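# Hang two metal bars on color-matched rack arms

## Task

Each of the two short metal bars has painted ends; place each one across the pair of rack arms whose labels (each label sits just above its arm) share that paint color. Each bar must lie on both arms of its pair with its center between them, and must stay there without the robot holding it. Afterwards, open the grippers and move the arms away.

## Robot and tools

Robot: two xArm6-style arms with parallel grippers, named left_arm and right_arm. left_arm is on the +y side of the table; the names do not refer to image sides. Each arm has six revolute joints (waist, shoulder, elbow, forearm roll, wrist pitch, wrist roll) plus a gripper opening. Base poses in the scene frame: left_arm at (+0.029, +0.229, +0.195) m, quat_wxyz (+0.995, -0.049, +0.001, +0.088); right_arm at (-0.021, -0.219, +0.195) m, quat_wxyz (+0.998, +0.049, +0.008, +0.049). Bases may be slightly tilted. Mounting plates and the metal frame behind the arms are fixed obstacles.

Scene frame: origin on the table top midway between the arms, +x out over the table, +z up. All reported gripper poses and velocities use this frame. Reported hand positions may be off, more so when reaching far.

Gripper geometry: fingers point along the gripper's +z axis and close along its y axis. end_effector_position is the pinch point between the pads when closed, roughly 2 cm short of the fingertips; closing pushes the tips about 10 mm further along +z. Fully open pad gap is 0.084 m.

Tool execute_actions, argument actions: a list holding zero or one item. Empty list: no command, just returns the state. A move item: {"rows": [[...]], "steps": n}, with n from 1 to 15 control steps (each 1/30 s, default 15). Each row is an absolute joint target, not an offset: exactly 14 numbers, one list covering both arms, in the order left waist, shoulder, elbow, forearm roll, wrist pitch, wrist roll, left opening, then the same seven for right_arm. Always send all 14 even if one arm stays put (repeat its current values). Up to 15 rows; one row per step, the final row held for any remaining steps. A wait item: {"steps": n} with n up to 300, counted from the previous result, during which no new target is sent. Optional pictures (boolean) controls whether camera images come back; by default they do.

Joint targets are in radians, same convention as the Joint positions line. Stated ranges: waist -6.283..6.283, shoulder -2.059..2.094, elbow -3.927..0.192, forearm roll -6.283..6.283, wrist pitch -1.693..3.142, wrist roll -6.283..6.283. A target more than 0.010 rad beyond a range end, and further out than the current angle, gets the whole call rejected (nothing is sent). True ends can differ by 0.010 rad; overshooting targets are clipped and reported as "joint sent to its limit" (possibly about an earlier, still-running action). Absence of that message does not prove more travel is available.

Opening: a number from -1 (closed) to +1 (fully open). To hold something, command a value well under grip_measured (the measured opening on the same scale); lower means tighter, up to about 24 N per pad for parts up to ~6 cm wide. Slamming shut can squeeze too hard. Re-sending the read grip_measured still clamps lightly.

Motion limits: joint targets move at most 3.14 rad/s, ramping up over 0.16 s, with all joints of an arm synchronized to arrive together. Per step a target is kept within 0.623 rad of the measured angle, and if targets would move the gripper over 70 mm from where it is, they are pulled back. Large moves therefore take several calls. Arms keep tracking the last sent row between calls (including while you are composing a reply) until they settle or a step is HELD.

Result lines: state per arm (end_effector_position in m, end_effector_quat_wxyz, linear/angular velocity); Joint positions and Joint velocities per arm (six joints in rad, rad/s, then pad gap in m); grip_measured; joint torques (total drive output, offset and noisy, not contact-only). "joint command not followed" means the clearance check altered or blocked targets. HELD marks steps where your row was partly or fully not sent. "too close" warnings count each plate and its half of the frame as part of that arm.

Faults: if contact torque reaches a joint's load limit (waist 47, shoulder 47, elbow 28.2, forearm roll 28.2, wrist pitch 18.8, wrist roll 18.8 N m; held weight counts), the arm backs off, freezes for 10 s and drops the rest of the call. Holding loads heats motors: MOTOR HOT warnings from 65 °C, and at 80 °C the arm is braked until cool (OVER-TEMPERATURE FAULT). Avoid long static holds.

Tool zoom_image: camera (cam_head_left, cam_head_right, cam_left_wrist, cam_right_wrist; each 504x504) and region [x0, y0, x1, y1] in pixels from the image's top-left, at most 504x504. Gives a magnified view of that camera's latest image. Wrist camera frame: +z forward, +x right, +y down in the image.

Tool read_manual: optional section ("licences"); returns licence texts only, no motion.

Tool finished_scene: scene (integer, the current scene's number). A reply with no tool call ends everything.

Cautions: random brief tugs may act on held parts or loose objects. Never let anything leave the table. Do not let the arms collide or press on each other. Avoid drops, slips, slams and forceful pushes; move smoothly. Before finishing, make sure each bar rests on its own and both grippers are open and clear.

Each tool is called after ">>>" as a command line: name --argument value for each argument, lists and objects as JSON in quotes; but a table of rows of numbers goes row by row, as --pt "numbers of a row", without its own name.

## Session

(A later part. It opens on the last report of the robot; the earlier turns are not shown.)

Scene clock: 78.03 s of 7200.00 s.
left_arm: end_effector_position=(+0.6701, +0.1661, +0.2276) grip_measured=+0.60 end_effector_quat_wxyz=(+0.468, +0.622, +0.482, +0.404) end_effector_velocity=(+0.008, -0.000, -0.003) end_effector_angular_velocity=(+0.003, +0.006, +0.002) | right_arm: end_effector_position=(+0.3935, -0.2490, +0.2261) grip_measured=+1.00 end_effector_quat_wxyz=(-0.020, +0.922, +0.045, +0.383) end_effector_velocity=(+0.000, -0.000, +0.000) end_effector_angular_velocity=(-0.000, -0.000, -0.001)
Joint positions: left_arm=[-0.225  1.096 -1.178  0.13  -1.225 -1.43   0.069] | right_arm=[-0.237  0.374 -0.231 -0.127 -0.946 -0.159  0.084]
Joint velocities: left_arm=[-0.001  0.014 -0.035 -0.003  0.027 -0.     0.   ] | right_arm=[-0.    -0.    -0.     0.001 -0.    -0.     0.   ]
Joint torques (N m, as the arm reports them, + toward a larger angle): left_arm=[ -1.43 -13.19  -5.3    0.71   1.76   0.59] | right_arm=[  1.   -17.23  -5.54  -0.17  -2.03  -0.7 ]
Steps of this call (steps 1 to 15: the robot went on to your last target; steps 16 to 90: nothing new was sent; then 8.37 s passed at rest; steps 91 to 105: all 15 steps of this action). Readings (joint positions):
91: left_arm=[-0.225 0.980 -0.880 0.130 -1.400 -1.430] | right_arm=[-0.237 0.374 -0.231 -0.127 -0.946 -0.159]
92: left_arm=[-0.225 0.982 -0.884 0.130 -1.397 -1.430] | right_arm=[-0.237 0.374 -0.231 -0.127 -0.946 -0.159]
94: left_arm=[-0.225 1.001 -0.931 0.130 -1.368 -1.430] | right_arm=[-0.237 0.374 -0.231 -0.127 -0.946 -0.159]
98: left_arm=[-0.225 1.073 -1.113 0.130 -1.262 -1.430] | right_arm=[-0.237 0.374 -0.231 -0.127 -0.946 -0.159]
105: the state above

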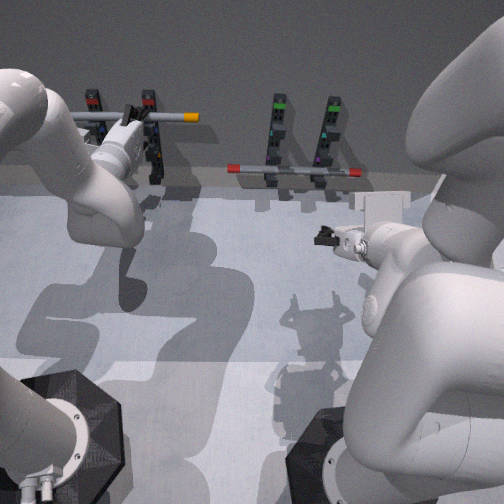

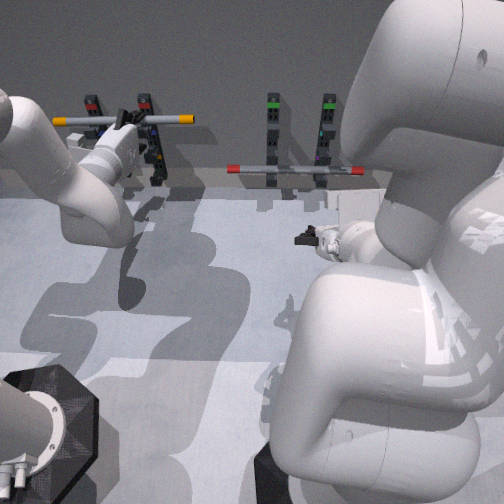

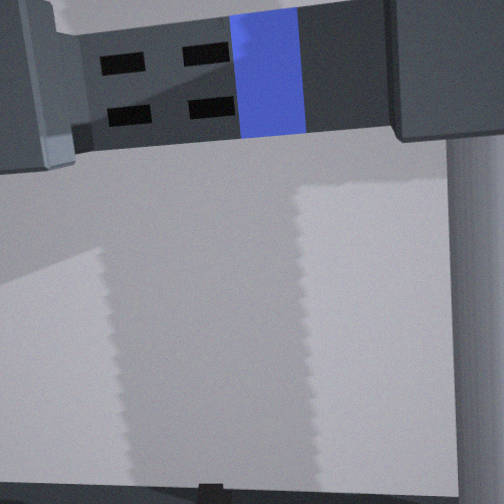

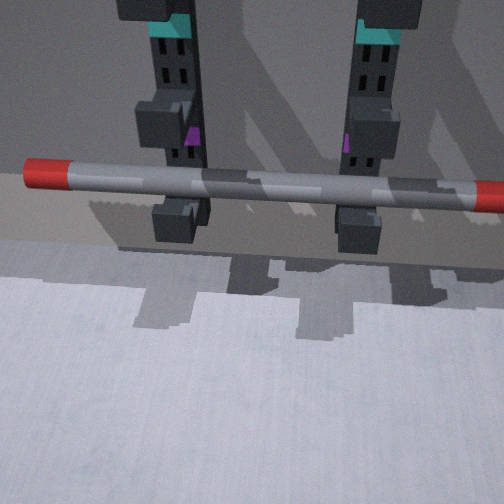

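>>> execute_actions --actions '[{"rows":[[-0.225,1.1,-1.18,0.13,-1.22,-1.43,-1,-0.237,0.374,-0.231,-0.127,-0.946,-0.159,1]],"steps":15}]'

>>> execute_actions --actions '[{"steps":15}]'

Scene clock: 83.93 s of 7200.00 s.
left_arm: end_effector_position=(+0.6727, +0.1667, +0.2374) grip_measured=-0.03 end_effector_quat_wxyz=(+0.474, +0.615, +0.477, +0.411) end_effector_velocity=(+0.004, +0.000, +0.017) end_effector_angular_velocity=(-0.004, -0.037, +0.001) | right_arm: end_effector_position=(+0.3935, -0.2490, +0.2261) grip_measured=+1.00 end_effector_quat_wxyz=(-0.020, +0.922, +0.045, +0.383) end_effector_velocity=(+0.000, -0.000, +0.000) end_effector_angular_velocity=(-0.000, -0.001, -0.000)
Joint positions: left_arm=[-0.226  1.088 -1.182  0.13  -1.24  -1.43   0.043] | right_arm=[-0.237  0.374 -0.231 -0.127 -0.946 -0.159  0.084]
Joint velocities: left_arm=[-0.001 -0.019 -0.001  0.001 -0.017  0.    -0.037] | right_arm=[ 0.    -0.001 -0.     0.    -0.    -0.     0.   ]
Joint torques (N m, as the arm reports them, + toward a larger angle): left_arm=[ 3.7  -1.14  5.71 -1.24  9.64  0.67] | right_arm=[  1.31 -16.77  -5.47  -0.01  -1.8   -0.48]
Steps of this call (steps 1 to 15: the robot went on to your last target; steps 16 to 90: nothing new was sent; then 2.40 s passed at rest; steps 91 to 105: all 15 steps of this action). Readings (joint positions):
91: left_arm=[-0.225 1.099 -1.180 0.130 -1.227 -1.430] | right_arm=[-0.237 0.374 -0.231 -0.127 -0.946 -0.159]
92: left_arm=[-0.225 1.098 -1.181 0.130 -1.228 -1.430] | right_arm=[-0.237 0.374 -0.231 -0.127 -0.946 -0.159]
94: left_arm=[-0.225 1.097 -1.180 0.130 -1.232 -1.430] | right_arm=[-0.237 0.374 -0.231 -0.127 -0.946 -0.159]
98: left_arm=[-0.225 1.094 -1.181 0.130 -1.236 -1.430] | right_arm=[-0.237 0.374 -0.231 -0.127 -0.946 -0.159]
105: the state above

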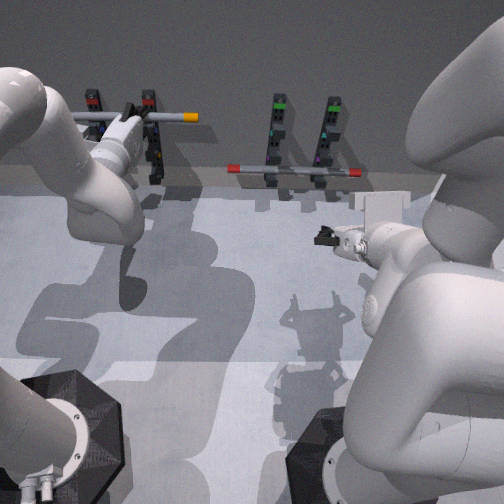

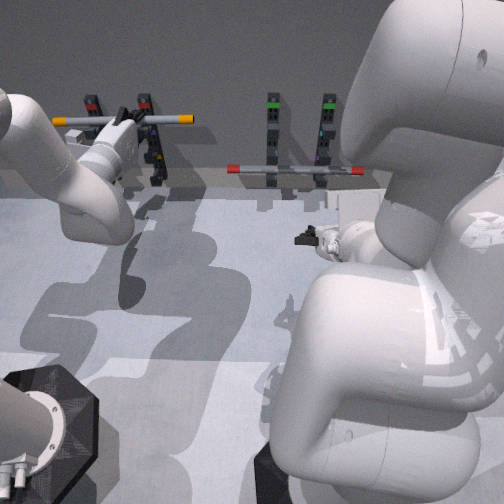

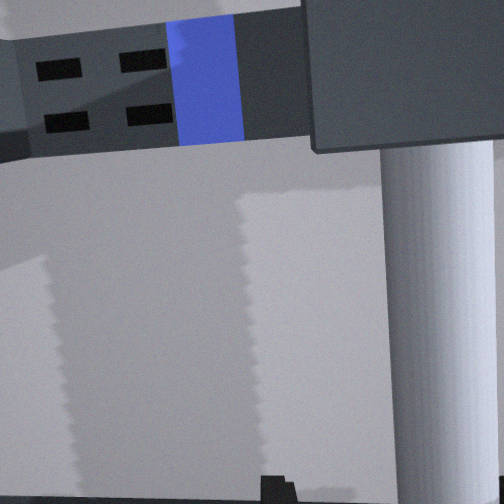

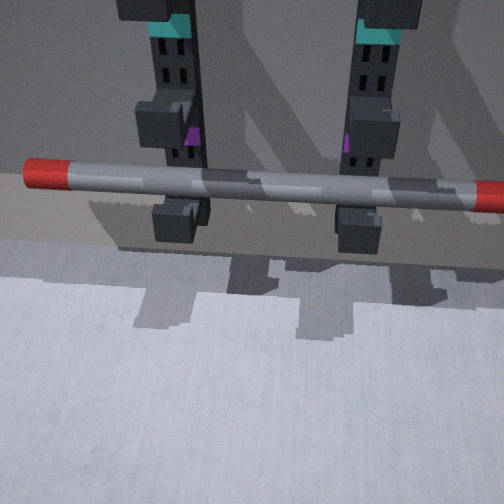

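Scene clock: 84.43 s of 7200.00 s.
left_arm: end_effector_position=(+0.6734, +0.1669, +0.2413) grip_measured=-0.22 end_effector_quat_wxyz=(+0.477, +0.613, +0.475, +0.414) end_effector_velocity=(+0.000, +0.001, -0.000) end_effector_angular_velocity=(+0.000, +0.000, +0.001) | right_arm: end_effector_position=(+0.3935, -0.2490, +0.2261) grip_measured=+1.00 end_effector_quat_wxyz=(-0.020, +0.922, +0.045, +0.383) end_effector_velocity=(-0.000, -0.000, -0.000) end_effector_angular_velocity=(+0.000, +0.001, -0.001)
Joint positions: left_arm=[-0.226  1.085 -1.182  0.131 -1.245 -1.43   0.034] | right_arm=[-0.237  0.374 -0.231 -0.127 -0.946 -0.159  0.084]
Joint velocities: left_arm=[ 0.001 -0.     0.     0.     0.     0.     0.   ] | right_arm=[-0.  0.  0.  0. -0.  0. -0.]
Joint torques (N m, as the arm reports them, + toward a larger angle): left_arm=[ 6.58 -1.17  5.69 -3.01 10.87  0.9 ] | right_arm=[  0.63 -17.16  -5.42  -0.21  -2.1   -0.65]
Steps of this call (steps 1 to 15: the robot went on to your last target). Readings (joint positions):
1: left_arm=[-0.226 1.088 -1.182 0.130 -1.241 -1.430] | right_arm=[-0.237 0.374 -0.231 -0.127 -0.946 -0.159]
2: left_arm=[-0.226 1.087 -1.182 0.131 -1.241 -1.430] | right_arm=[-0.237 0.374 -0.231 -0.127 -0.946 -0.159]
4: left_arm=[-0.226 1.086 -1.182 0.131 -1.243 -1.430] | right_arm=[-0.237 0.374 -0.231 -0.127 -0.946 -0.159]
8: left_arm=[-0.226 1.085 -1.182 0.131 -1.245 -1.430] | right_arm=[-0.237 0.374 -0.231 -0.127 -0.946 -0.159]
15: the state above
All arms were judged still, so your last target was given up. Only a new action makes them travel on or press farther. Fingers that are still opening or closing keep moving.

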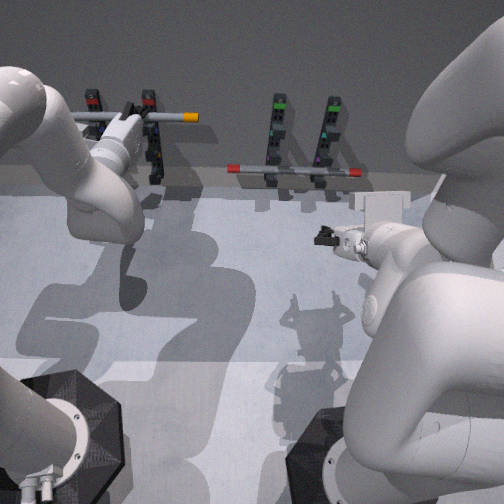

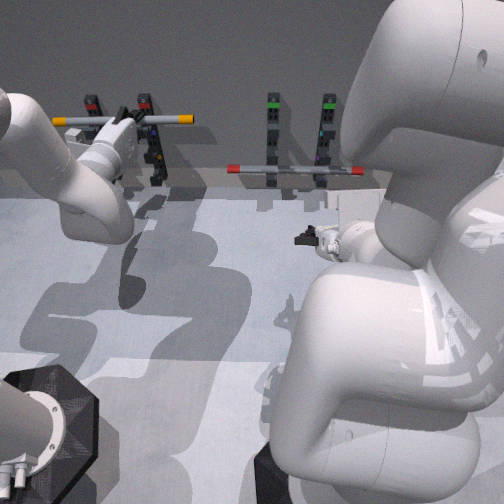

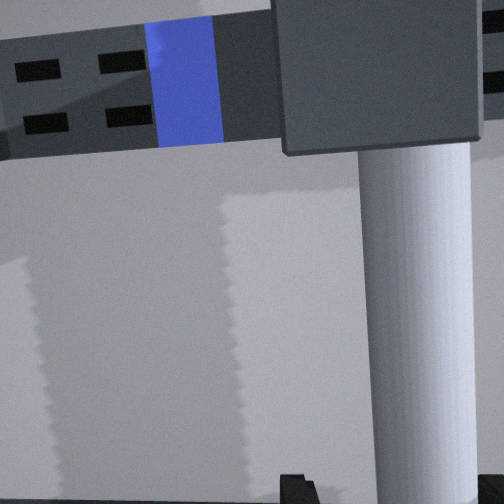

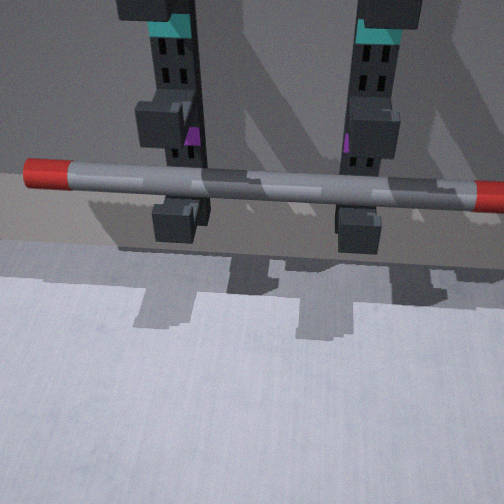

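>>> execute_actions --actions '[{"rows":[[-0.225,1.03,-1.17,0.13,-1.2,-1.43,-1,-0.237,0.374,-0.231,-0.127,-0.946,-0.159,1]],"steps":15}]'

>>> execute_actions --actions '[{"rows":[[-0.225,0.9,-0.85,0.13,-1.38,-1.43,-1,-0.237,0.374,-0.231,-0.127,-0.946,-0.159,1]],"steps":15}]'

>>> execute_actions --actions '[{"steps":10}]'

Scene clock: 92.77 s of 7200.00 s.
left_arm: end_effector_position=(+0.6768, +0.1697, +0.2484) grip_measured=-0.27 end_effector_quat_wxyz=(+0.467, +0.620, +0.481, +0.407) end_effector_velocity=(+0.001, +0.001, +0.004) end_effector_angular_velocity=(-0.000, +0.001, +0.002) | right_arm: end_effector_position=(+0.3935, -0.2490, +0.2261) grip_measured=+1.00 end_effector_quat_wxyz=(-0.020, +0.922, +0.045, +0.383) end_effector_velocity=(+0.000, -0.000, +0.000) end_effector_angular_velocity=(-0.000, -0.001, -0.000)
Joint positions: left_arm=[-0.223  1.039 -1.157  0.129 -1.196 -1.43   0.032] | right_arm=[-0.237  0.374 -0.231 -0.127 -0.946 -0.159  0.084]
Joint velocities: left_arm=[ 0.    -0.014  0.008 -0.002  0.007 -0.001 -0.   ] | right_arm=[ 0.    -0.001 -0.     0.001 -0.    -0.     0.   ]
Joint torques (N m, as the arm reports them, + toward a larger angle): left_arm=[ -0.15 -30.3  -30.59  -1.82  -2.41   0.22] | right_arm=[  1.18 -16.48  -5.82  -0.7   -2.04  -0.58]
Steps of this call (steps 1 to 90: nothing new was sent; then 4.83 s passed at rest; steps 91 to 105: all 15 steps of this action). Readings (joint positions):
91: left_arm=[-0.225 1.084 -1.182 0.131 -1.245 -1.430] | right_arm=[-0.237 0.374 -0.231 -0.127 -0.946 -0.159]
92: left_arm=[-0.225 1.082 -1.181 0.131 -1.243 -1.430] | right_arm=[-0.237 0.374 -0.231 -0.127 -0.946 -0.159]
94: left_arm=[-0.223 1.065 -1.171 0.129 -1.227 -1.430] | right_arm=[-0.237 0.374 -0.231 -0.127 -0.946 -0.159]
98: left_arm=[-0.223 1.045 -1.158 0.129 -1.202 -1.429] | right_arm=[-0.237 0.374 -0.231 -0.127 -0.946 -0.159]
105: the state above

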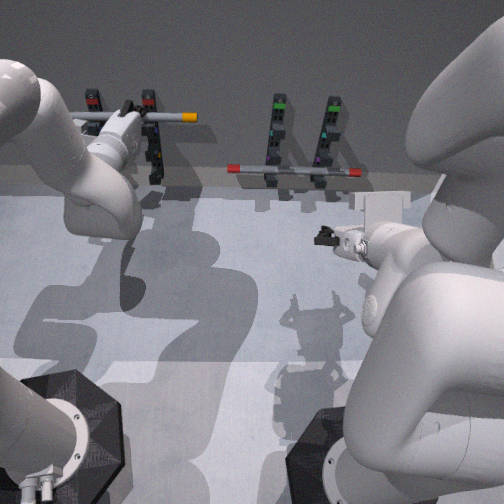

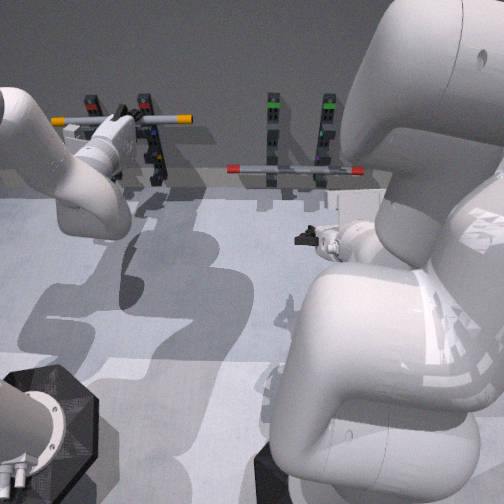

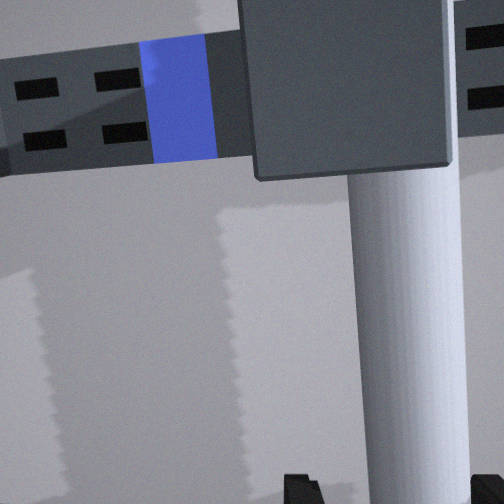

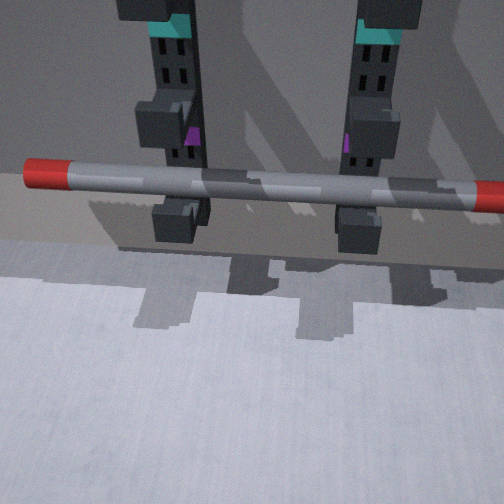

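Scene clock: 93.27 s of 7200.00 s.
left_arm: end_effector_position=(+0.6049, +0.1743, +0.2752) grip_measured=-0.56 end_effector_quat_wxyz=(+0.479, +0.611, +0.481, +0.406) end_effector_velocity=(-0.014, +0.000, -0.005) end_effector_angular_velocity=(-0.000, +0.019, -0.001) | right_arm: end_effector_position=(+0.3935, -0.2490, +0.2261) grip_measured=+1.00 end_effector_quat_wxyz=(-0.020, +0.922, +0.045, +0.383) end_effector_velocity=(+0.000, -0.000, +0.000) end_effector_angular_velocity=(-0.000, -0.000, -0.000)
Joint positions: left_arm=[-0.225  0.901 -0.856  0.13  -1.379 -1.43   0.019] | right_arm=[-0.237  0.374 -0.231 -0.127 -0.946 -0.159  0.084]
Joint velocities: left_arm=[-0.    -0.01   0.047 -0.001 -0.019  0.001 -0.   ] | right_arm=[ 0.    -0.    -0.     0.001  0.    -0.     0.   ]
Joint torques (N m, as the arm reports them, + toward a larger angle): left_arm=[ -2.9  -16.57  -7.38   0.99  -2.35   0.16] | right_arm=[  1.21 -16.43  -5.36  -0.63  -2.17  -0.7 ]
Steps of this call (steps 1 to 15: all 15 steps of this action). Readings (joint positions):
1: left_arm=[-0.223 1.039 -1.157 0.129 -1.196 -1.430] | right_arm=[-0.237 0.374 -0.231 -0.127 -0.946 -0.159]
2: left_arm=[-0.223 1.037 -1.154 0.129 -1.197 -1.430] | right_arm=[-0.237 0.374 -0.231 -0.127 -0.946 -0.159]
4: left_arm=[-0.220 1.018 -1.116 0.125 -1.219 -1.430] | right_arm=[-0.237 0.374 -0.231 -0.127 -0.946 -0.159]
8: left_arm=[-0.223 0.927 -0.939 0.128 -1.337 -1.430] | right_arm=[-0.237 0.374 -0.231 -0.127 -0.946 -0.159]
15: the state above

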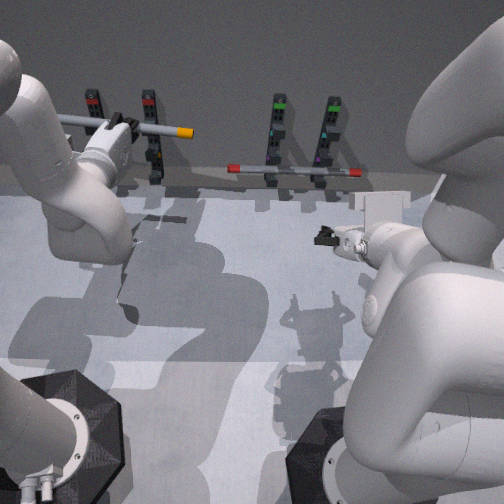

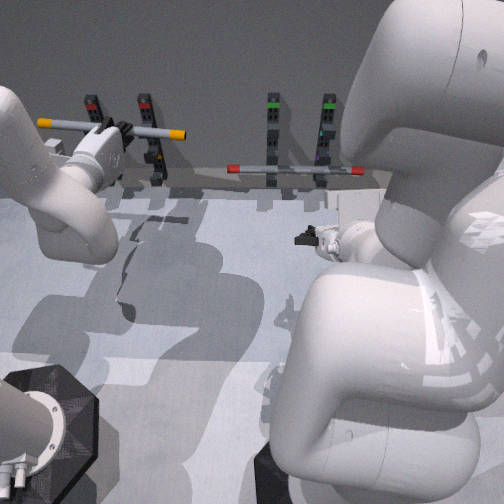

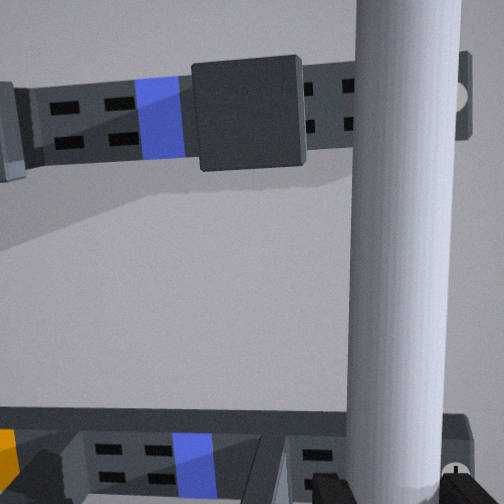

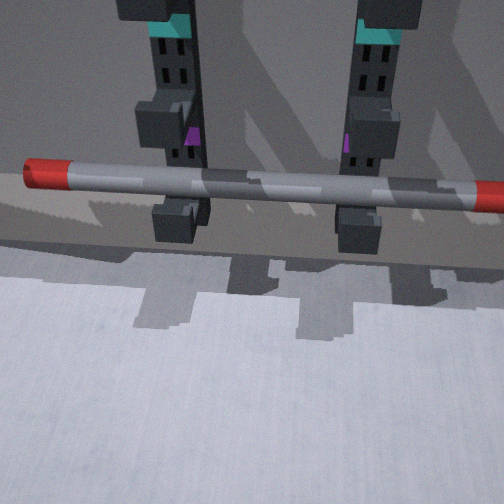

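Scene clock: 93.60 s of 7200.00 s.
left_arm: end_effector_position=(+0.6033, +0.1743, +0.2741) grip_measured=-0.56 end_effector_quat_wxyz=(+0.478, +0.612, +0.482, +0.405) end_effector_velocity=(-0.001, -0.000, -0.001) end_effector_angular_velocity=(+0.000, +0.003, +0.000) | right_arm: end_effector_position=(+0.3935, -0.2490, +0.2261) grip_measured=+1.00 end_effector_quat_wxyz=(-0.020, +0.922, +0.045, +0.383) end_effector_velocity=(-0.000, +0.000, -0.000) end_effector_angular_velocity=(+0.000, +0.001, +0.000)
Joint positions: left_arm=[-0.225  0.9   -0.85   0.13  -1.38  -1.43   0.019] | right_arm=[-0.237  0.374 -0.231 -0.127 -0.946 -0.159  0.084]
Joint velocities: left_arm=[-0.     0.     0.004 -0.001 -0.001  0.    -0.   ] | right_arm=[-0.     0.001 -0.    -0.     0.    -0.    -0.   ]
Joint torques (N m, as the arm reports them, + toward a larger angle): left_arm=[ -2.82 -15.52  -7.15   0.87  -2.19   0.51] | right_arm=[  1.88 -17.    -5.66  -0.39  -2.08  -0.79]
Steps of this call (steps 1 to 10: the robot went on to your last target). Readings (joint positions):
1: left_arm=[-0.225 0.900 -0.854 0.130 -1.379 -1.430] | right_arm=[-0.237 0.374 -0.231 -0.127 -0.946 -0.159]
2: left_arm=[-0.225 0.900 -0.853 0.130 -1.379 -1.430] | right_arm=[-0.237 0.374 -0.231 -0.127 -0.946 -0.159]
4: left_arm=[-0.225 0.900 -0.852 0.130 -1.380 -1.430] | right_arm=[-0.237 0.374 -0.231 -0.127 -0.946 -0.159]
8: left_arm=[-0.225 0.900 -0.851 0.130 -1.380 -1.430] | right_arm=[-0.237 0.374 -0.231 -0.127 -0.946 -0.159]
10: the state above

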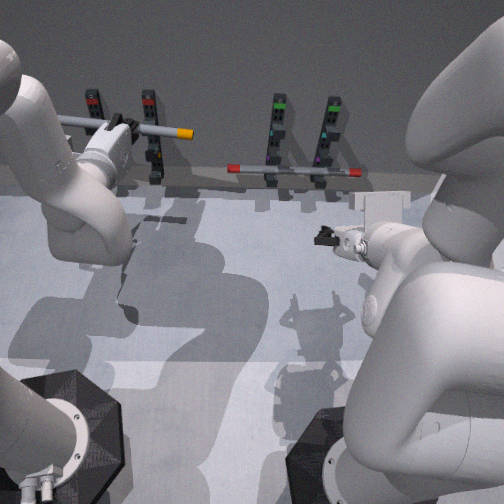

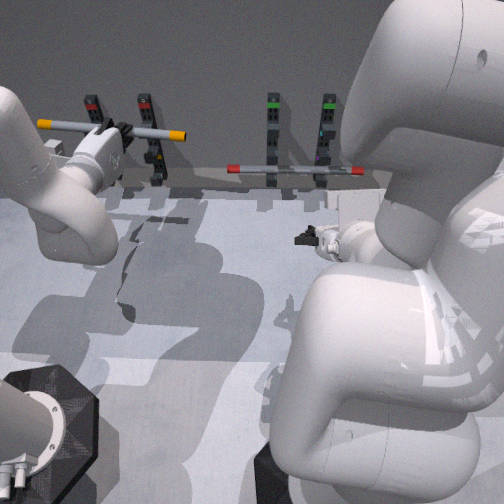

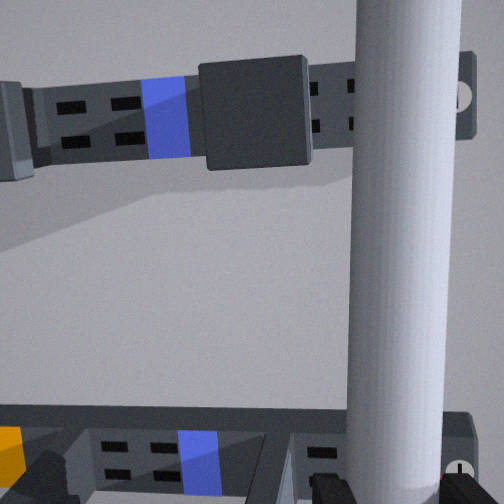

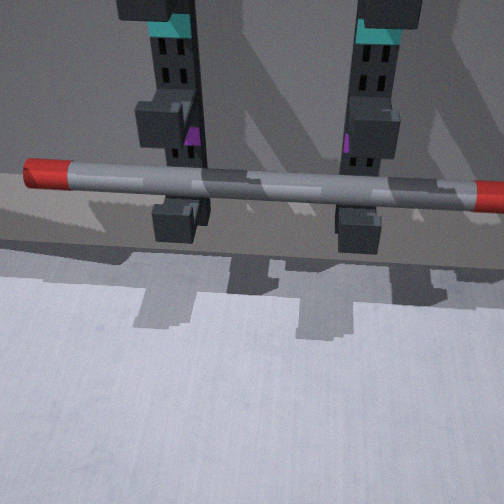

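>>> execute_actions --actions '[{"rows":[[-0.225,1.2,-1.1,0.13,-1.42,-1.43,-1,-0.237,0.374,-0.231,-0.127,-0.946,-0.159,1]],"steps":15}]'

>>> execute_actions --actions '[{"steps":10}]'

Scene clock: 102.20 s of 7200.00 s.
left_arm: end_effector_position=(+0.6150, +0.1656, +0.1894) grip_measured=-0.56 end_effector_quat_wxyz=(+0.478, +0.613, +0.485, +0.401) end_effector_velocity=(+0.013, +0.003, +0.008) end_effector_angular_velocity=(-0.004, -0.047, +0.011) | right_arm: end_effector_position=(+0.3935, -0.2490, +0.2261) grip_measured=+1.00 end_effector_quat_wxyz=(-0.020, +0.922, +0.045, +0.383) end_effector_velocity=(-0.000, +0.000, -0.000) end_effector_angular_velocity=(+0.000, +0.001, +0.000)
Joint positions: left_arm=[-0.225  1.195 -1.096  0.13  -1.42  -1.43   0.019] | right_arm=[-0.237  0.374 -0.231 -0.127 -0.946 -0.159  0.084]
Joint velocities: left_arm=[ 0.003  0.022 -0.056 -0.003 -0.015  0.     0.   ] | right_arm=[ 0.     0.001 -0.     0.    -0.     0.     0.   ]
Joint torques (N m, as the arm reports them, + toward a larger angle): left_arm=[ -1.91 -18.45  -5.64   1.43  -1.62   0.29] | right_arm=[  1.53 -17.16  -4.95  -0.33  -2.1   -0.9 ]
Steps of this call (steps 1 to 15: the robot went on to your last target; steps 16 to 90: nothing new was sent; then 5.10 s passed at rest; steps 91 to 105: all 15 steps of this action). Readings (joint positions):
91: left_arm=[-0.225 0.900 -0.850 0.130 -1.380 -1.430] | right_arm=[-0.237 0.374 -0.231 -0.127 -0.946 -0.159]
92: left_arm=[-0.225 0.904 -0.854 0.130 -1.381 -1.430] | right_arm=[-0.237 0.374 -0.231 -0.127 -0.946 -0.159]
94: left_arm=[-0.225 0.947 -0.896 0.130 -1.389 -1.430] | right_arm=[-0.237 0.374 -0.231 -0.127 -0.946 -0.159]
98: left_arm=[-0.225 1.119 -1.029 0.130 -1.408 -1.430] | right_arm=[-0.237 0.374 -0.231 -0.127 -0.946 -0.159]
105: the state above

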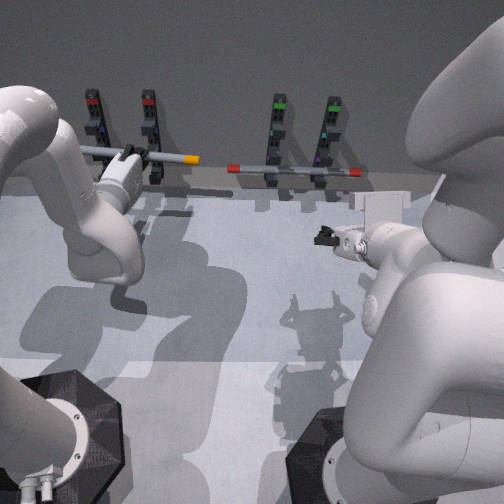

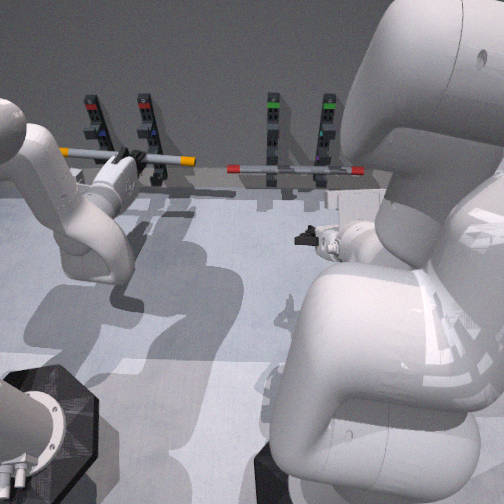

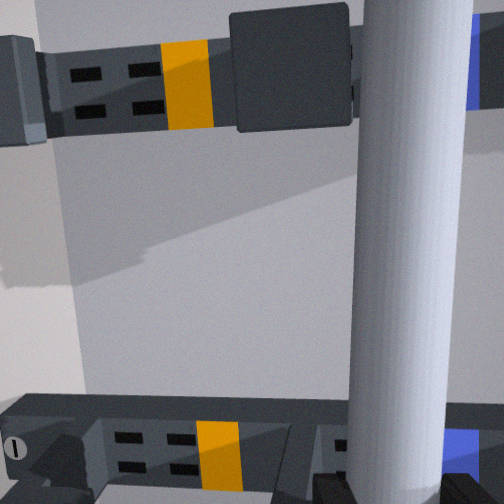

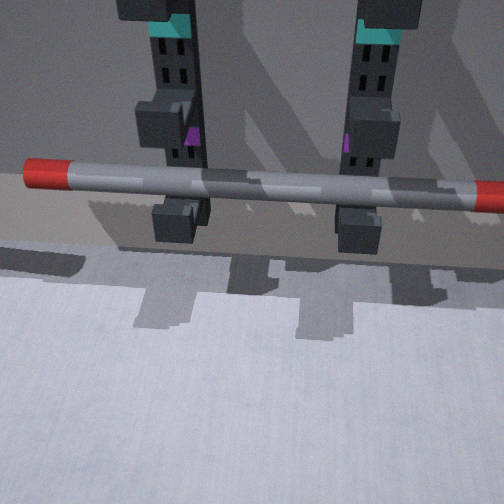

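Scene clock: 102.53 s of 7200.00 s.
left_arm: end_effector_position=(+0.6150, +0.1655, +0.1881) grip_measured=-0.56 end_effector_quat_wxyz=(+0.478, +0.613, +0.485, +0.401) end_effector_velocity=(-0.001, -0.001, -0.003) end_effector_angular_velocity=(+0.000, +0.004, -0.003) | right_arm: end_effector_position=(+0.3935, -0.2490, +0.2261) grip_measured=+1.00 end_effector_quat_wxyz=(-0.020, +0.922, +0.045, +0.383) end_effector_velocity=(-0.000, +0.000, +0.000) end_effector_angular_velocity=(+0.000, +0.000, +0.000)
Joint positions: left_arm=[-0.225  1.199 -1.1    0.13  -1.42  -1.43   0.019] | right_arm=[-0.237  0.374 -0.231 -0.127 -0.946 -0.159  0.084]
Joint velocities: left_arm=[-0.     0.005 -0.001  0.002  0.001  0.     0.   ] | right_arm=[-0.    -0.     0.    -0.001 -0.     0.    -0.   ]
Joint torques (N m, as the arm reports them, + toward a larger angle): left_arm=[ -1.93 -17.31  -6.51   0.6   -1.89   0.53] | right_arm=[  1.53 -17.77  -5.74  -0.4   -1.97  -0.55]
Steps of this call (steps 1 to 10: the robot went on to your last target). Readings (joint positions):
1: left_arm=[-0.225 1.196 -1.098 0.130 -1.420 -1.430] | right_arm=[-0.237 0.374 -0.231 -0.127 -0.946 -0.159]
2: left_arm=[-0.225 1.196 -1.099 0.130 -1.420 -1.430] | right_arm=[-0.237 0.374 -0.231 -0.127 -0.946 -0.159]
4: left_arm=[-0.225 1.198 -1.099 0.130 -1.420 -1.430] | right_arm=[-0.237 0.374 -0.231 -0.127 -0.946 -0.159]
8: left_arm=[-0.225 1.199 -1.100 0.130 -1.420 -1.430] | right_arm=[-0.237 0.374 -0.231 -0.127 -0.946 -0.159]
10: the state above

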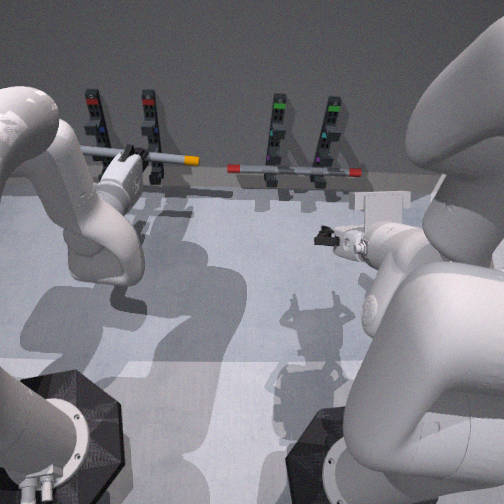

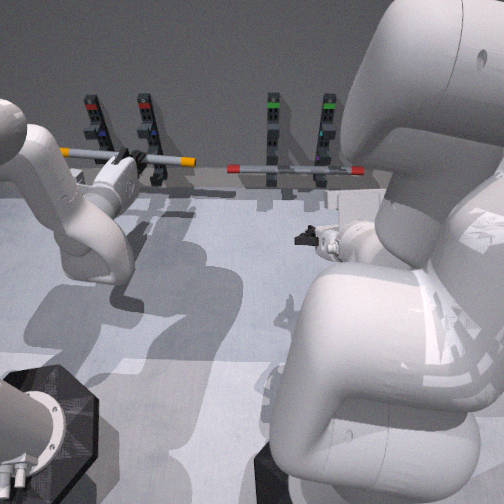

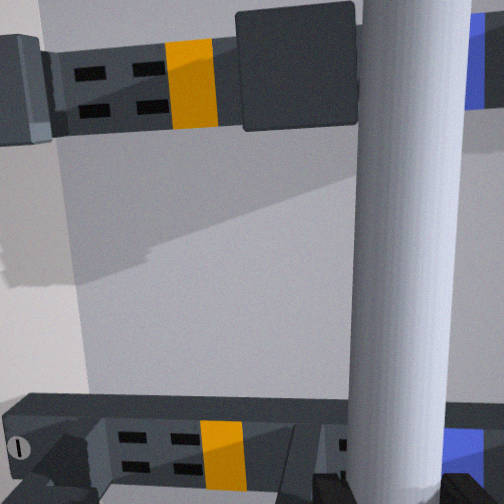

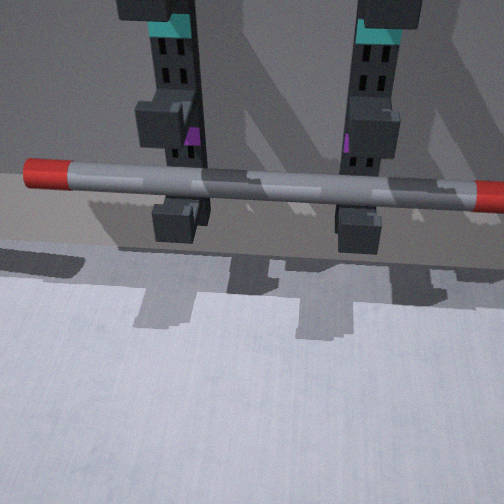

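>>> execute_actions --actions '[{"rows":[[-0.225,1.42,-1.27,0.13,-1.47,-1.43,-1,-0.237,0.374,-0.231,-0.127,-0.946,-0.159,1]],"steps":15}]'

>>> execute_actions --actions '[{"steps":10}]'

Scene clock: 111.50 s of 7200.00 s.
left_arm: end_effector_position=(+0.6036, +0.1601, +0.1247) grip_measured=-0.56 end_effector_quat_wxyz=(+0.480, +0.611, +0.486, +0.400) end_effector_velocity=(+0.002, +0.001, +0.001) end_effector_angular_velocity=(-0.001, -0.013, +0.003) | right_arm: end_effector_position=(+0.3935, -0.2490, +0.2261) grip_measured=+1.00 end_effector_quat_wxyz=(-0.020, +0.922, +0.045, +0.383) end_effector_velocity=(+0.000, -0.000, -0.000) end_effector_angular_velocity=(+0.000, -0.000, +0.000)
Joint positions: left_arm=[-0.225  1.417 -1.27   0.13  -1.47  -1.43   0.019] | right_arm=[-0.237  0.374 -0.231 -0.127 -0.946 -0.159  0.084]
Joint velocities: left_arm=[ 0.001  0.01  -0.017 -0.001 -0.007  0.    -0.   ] | right_arm=[-0.  0. -0. -0.  0.  0. -0.]
Joint torques (N m, as the arm reports them, + toward a larger angle): left_arm=[ -2.52 -17.35  -5.03   0.88  -1.75   0.46] | right_arm=[  2.17 -16.97  -5.31  -0.77  -1.69  -0.41]
Steps of this call (steps 1 to 15: the robot went on to your last target; steps 16 to 90: nothing new was sent; then 5.47 s passed at rest; steps 91 to 105: all 15 steps of this action). Readings (joint positions):
91: left_arm=[-0.225 1.200 -1.100 0.130 -1.420 -1.430] | right_arm=[-0.237 0.374 -0.231 -0.127 -0.946 -0.159]
92: left_arm=[-0.225 1.203 -1.104 0.130 -1.421 -1.430] | right_arm=[-0.237 0.374 -0.231 -0.127 -0.946 -0.159]
94: left_arm=[-0.225 1.245 -1.143 0.130 -1.434 -1.430] | right_arm=[-0.237 0.374 -0.231 -0.127 -0.946 -0.159]
98: left_arm=[-0.225 1.389 -1.238 0.130 -1.460 -1.430] | right_arm=[-0.237 0.374 -0.231 -0.127 -0.946 -0.159]
105: the state above

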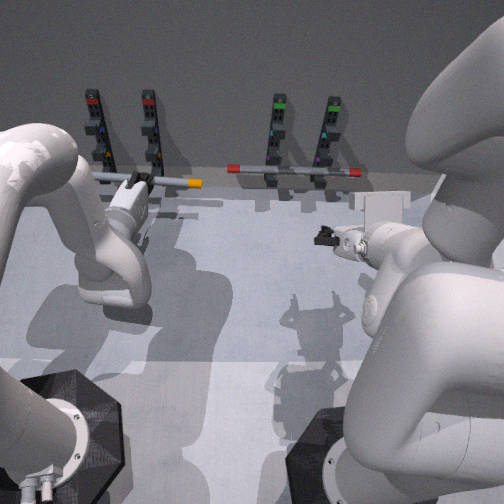

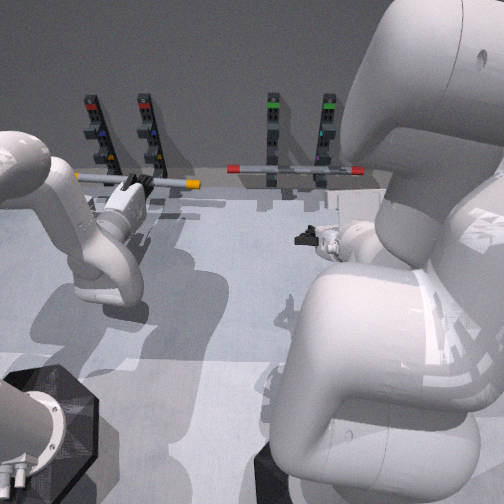

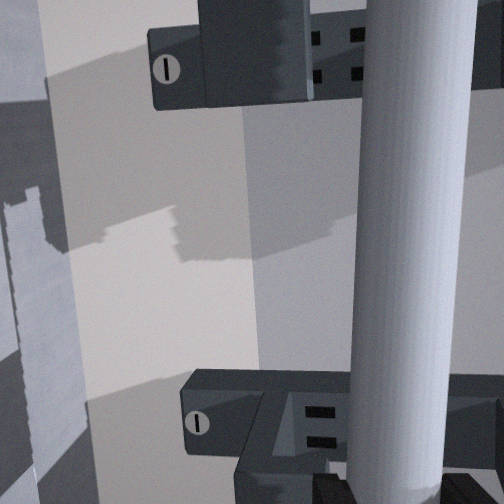

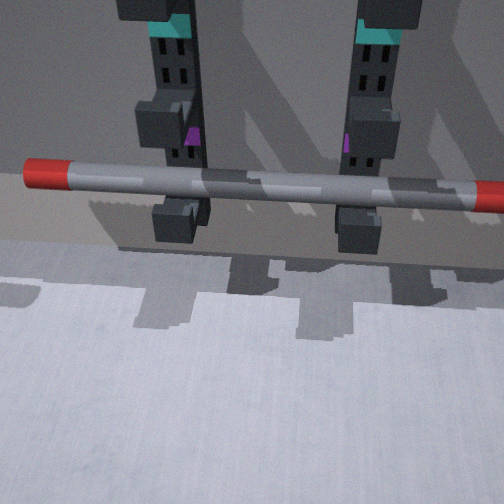

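Scene clock: 111.83 s of 7200.00 s.
left_arm: end_effector_position=(+0.6027, +0.1599, +0.1231) grip_measured=-0.56 end_effector_quat_wxyz=(+0.479, +0.612, +0.487, +0.399) end_effector_velocity=(-0.001, -0.000, -0.001) end_effector_angular_velocity=(+0.000, +0.001, +0.000) | right_arm: end_effector_position=(+0.3935, -0.2490, +0.2261) grip_measured=+1.00 end_effector_quat_wxyz=(-0.020, +0.922, +0.045, +0.383) end_effector_velocity=(+0.000, -0.000, +0.000) end_effector_angular_velocity=(+0.000, -0.000, -0.000)
Joint positions: left_arm=[-0.225  1.42  -1.27   0.13  -1.47  -1.43   0.019] | right_arm=[-0.237  0.374 -0.231 -0.127 -0.946 -0.159  0.084]
Joint velocities: left_arm=[-0.001  0.002 -0.    -0.002 -0.     0.    -0.   ] | right_arm=[-0. -0. -0. -0. -0.  0.  0.]
Joint torques (N m, as the arm reports them, + toward a larger angle): left_arm=[ -2.26 -16.78  -6.17   0.79  -2.08   0.46] | right_arm=[  1.97 -16.75  -5.5   -0.39  -2.34  -0.63]
Steps of this call (steps 1 to 10: the robot went on to your last target). Readings (joint positions):
1: left_arm=[-0.225 1.417 -1.270 0.130 -1.470 -1.430] | right_arm=[-0.237 0.374 -0.231 -0.127 -0.946 -0.159]
2: left_arm=[-0.225 1.418 -1.270 0.130 -1.470 -1.430] | right_arm=[-0.237 0.374 -0.231 -0.127 -0.946 -0.159]
4: left_arm=[-0.225 1.418 -1.270 0.130 -1.470 -1.430] | right_arm=[-0.237 0.374 -0.231 -0.127 -0.946 -0.159]
8: left_arm=[-0.225 1.419 -1.270 0.130 -1.470 -1.430] | right_arm=[-0.237 0.374 -0.231 -0.127 -0.946 -0.159]
10: the state above

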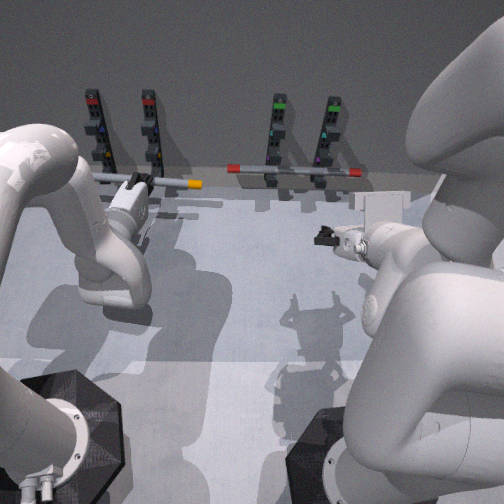

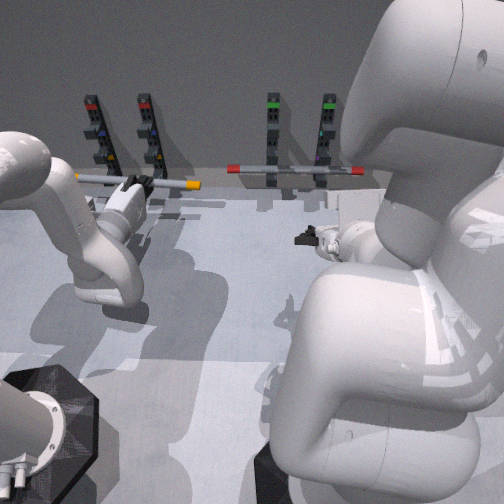

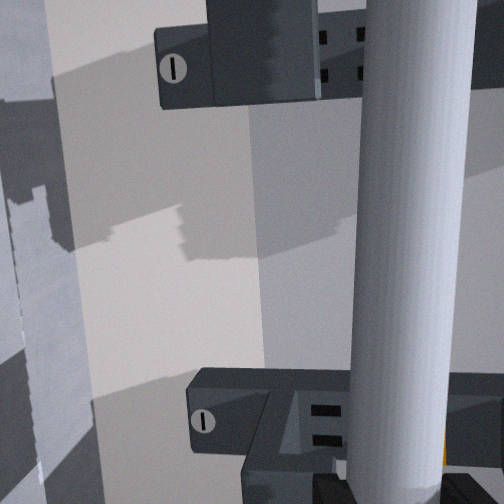

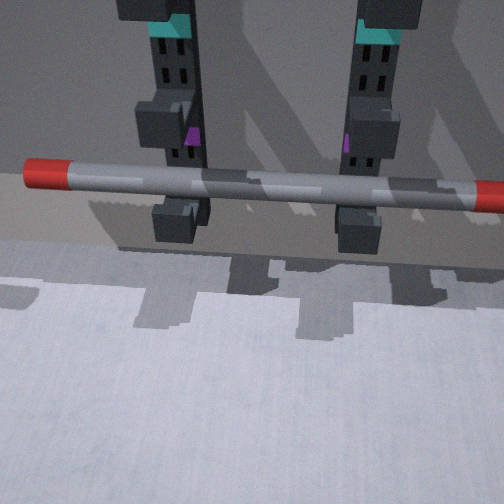

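>>> execute_actions --actions '[{"rows":[[-0.225,1.505,-1.48,0.13,-1.345,-1.43,-1,-0.237,0.374,-0.231,-0.127,-0.946,-0.159,1]],"steps":15}]'

Scene clock: 145.60 s of 7200.00 s.
left_arm: end_effector_position=(+0.6298, +0.1584, +0.1261) grip_measured=-0.56 end_effector_quat_wxyz=(+0.497, +0.594, +0.470, +0.423) end_effector_velocity=(+0.000, +0.000, +0.000) end_effector_angular_velocity=(+0.000, -0.000, +0.001) | right_arm: end_effector_position=(+0.3935, -0.2490, +0.2261) grip_measured=+1.00 end_effector_quat_wxyz=(-0.020, +0.922, +0.045, +0.383) end_effector_velocity=(-0.000, +0.000, -0.000) end_effector_angular_velocity=(+0.000, +0.000, +0.000)
Joint positions: left_arm=[-0.225  1.492 -1.43   0.132 -1.46  -1.43   0.02 ] | right_arm=[-0.237  0.374 -0.231 -0.127 -0.946 -0.159  0.084]
Joint velocities: left_arm=[-0.    -0.     0.    -0.001 -0.    -0.     0.   ] | right_arm=[-0.  0.  0. -0.  0. -0. -0.]
Joint torques (N m, as the arm reports them, + toward a larger angle): left_arm=[ -2.16 -17.8   -7.27   0.97  -1.83   0.69] | right_arm=[  0.8  -16.63  -5.51  -0.42  -2.01  -0.57]
TORQUE FAULT: the external load on joint 5 (wrist pitch) of the left arm reached its load limit, and that arm stopped for 10 seconds. A torque fault stops only its own arm. That arm's remaining commands of this call were not run. Joint 5 (wrist pitch) of that arm moved back by up to 3 degrees. That arm holds there, with its grip as last carried out, and accepts commands again: back off and push less far. That arm stops again, at the same cost, whenever a joint's load reaches its limit.
The stop of the left arm began at step 99 of this call (marked STOPPED below). From that step on that arm followed nothing that you had sent. 7 of its steps, steps kept back included, did not run and will not run. Nothing is kept back now, and the robot has no last target.
Steps of this call (steps 1 to 15: the robot went on to your last target; steps 16 to 90: nothing new was sent; then 20.47 s passed at rest; steps 91 to 105: all 15 steps of this action; steps 106 to 399: the stop continued). Readings (joint positions):
91: left_arm=[-0.225 1.420 -1.270 0.130 -1.470 -1.430] | right_arm=[-0.237 0.374 -0.231 -0.127 -0.946 -0.159]
92: left_arm=[-0.225 1.422 -1.274 0.130 -1.467 -1.430] | right_arm=[-0.237 0.374 -0.231 -0.127 -0.946 -0.159]
94: left_arm=[-0.225 1.441 -1.320 0.130 -1.439 -1.430] | right_arm=[-0.237 0.374 -0.231 -0.127 -0.946 -0.159]
98: left_arm=[-0.225 1.492 -1.430 0.132 -1.408 -1.430] | right_arm=[-0.237 0.374 -0.231 -0.127 -0.946 -0.159]
99: left_arm=[-0.225 1.495 -1.428 0.132 -1.417 -1.430] | right_arm=[-0.237 0.374 -0.231 -0.127 -0.946 -0.159] STOPPED (the left arm)
399: the state above

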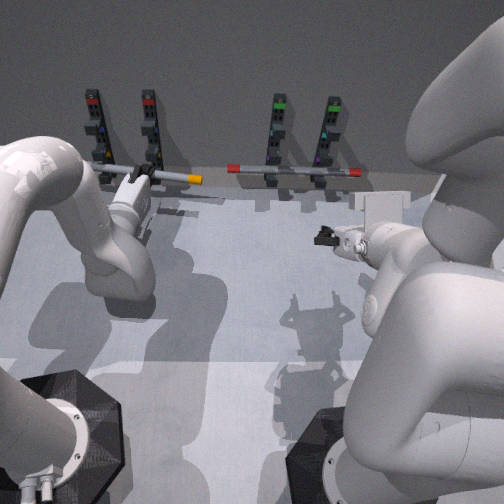

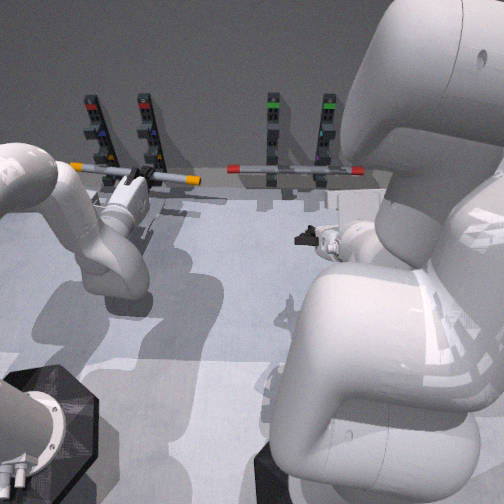

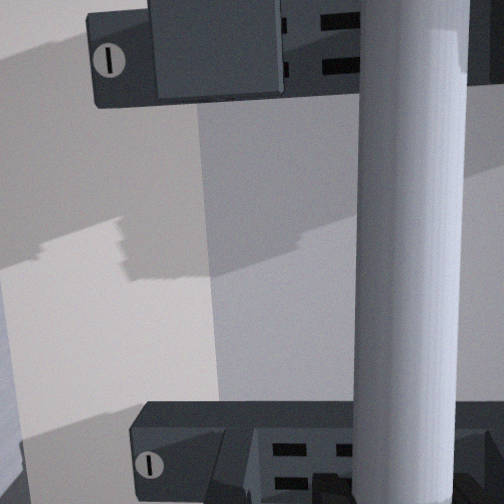

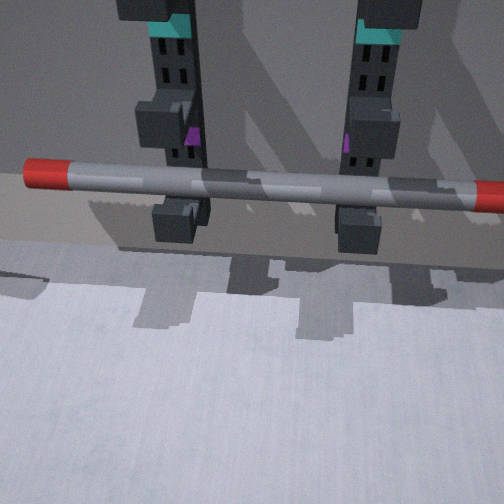

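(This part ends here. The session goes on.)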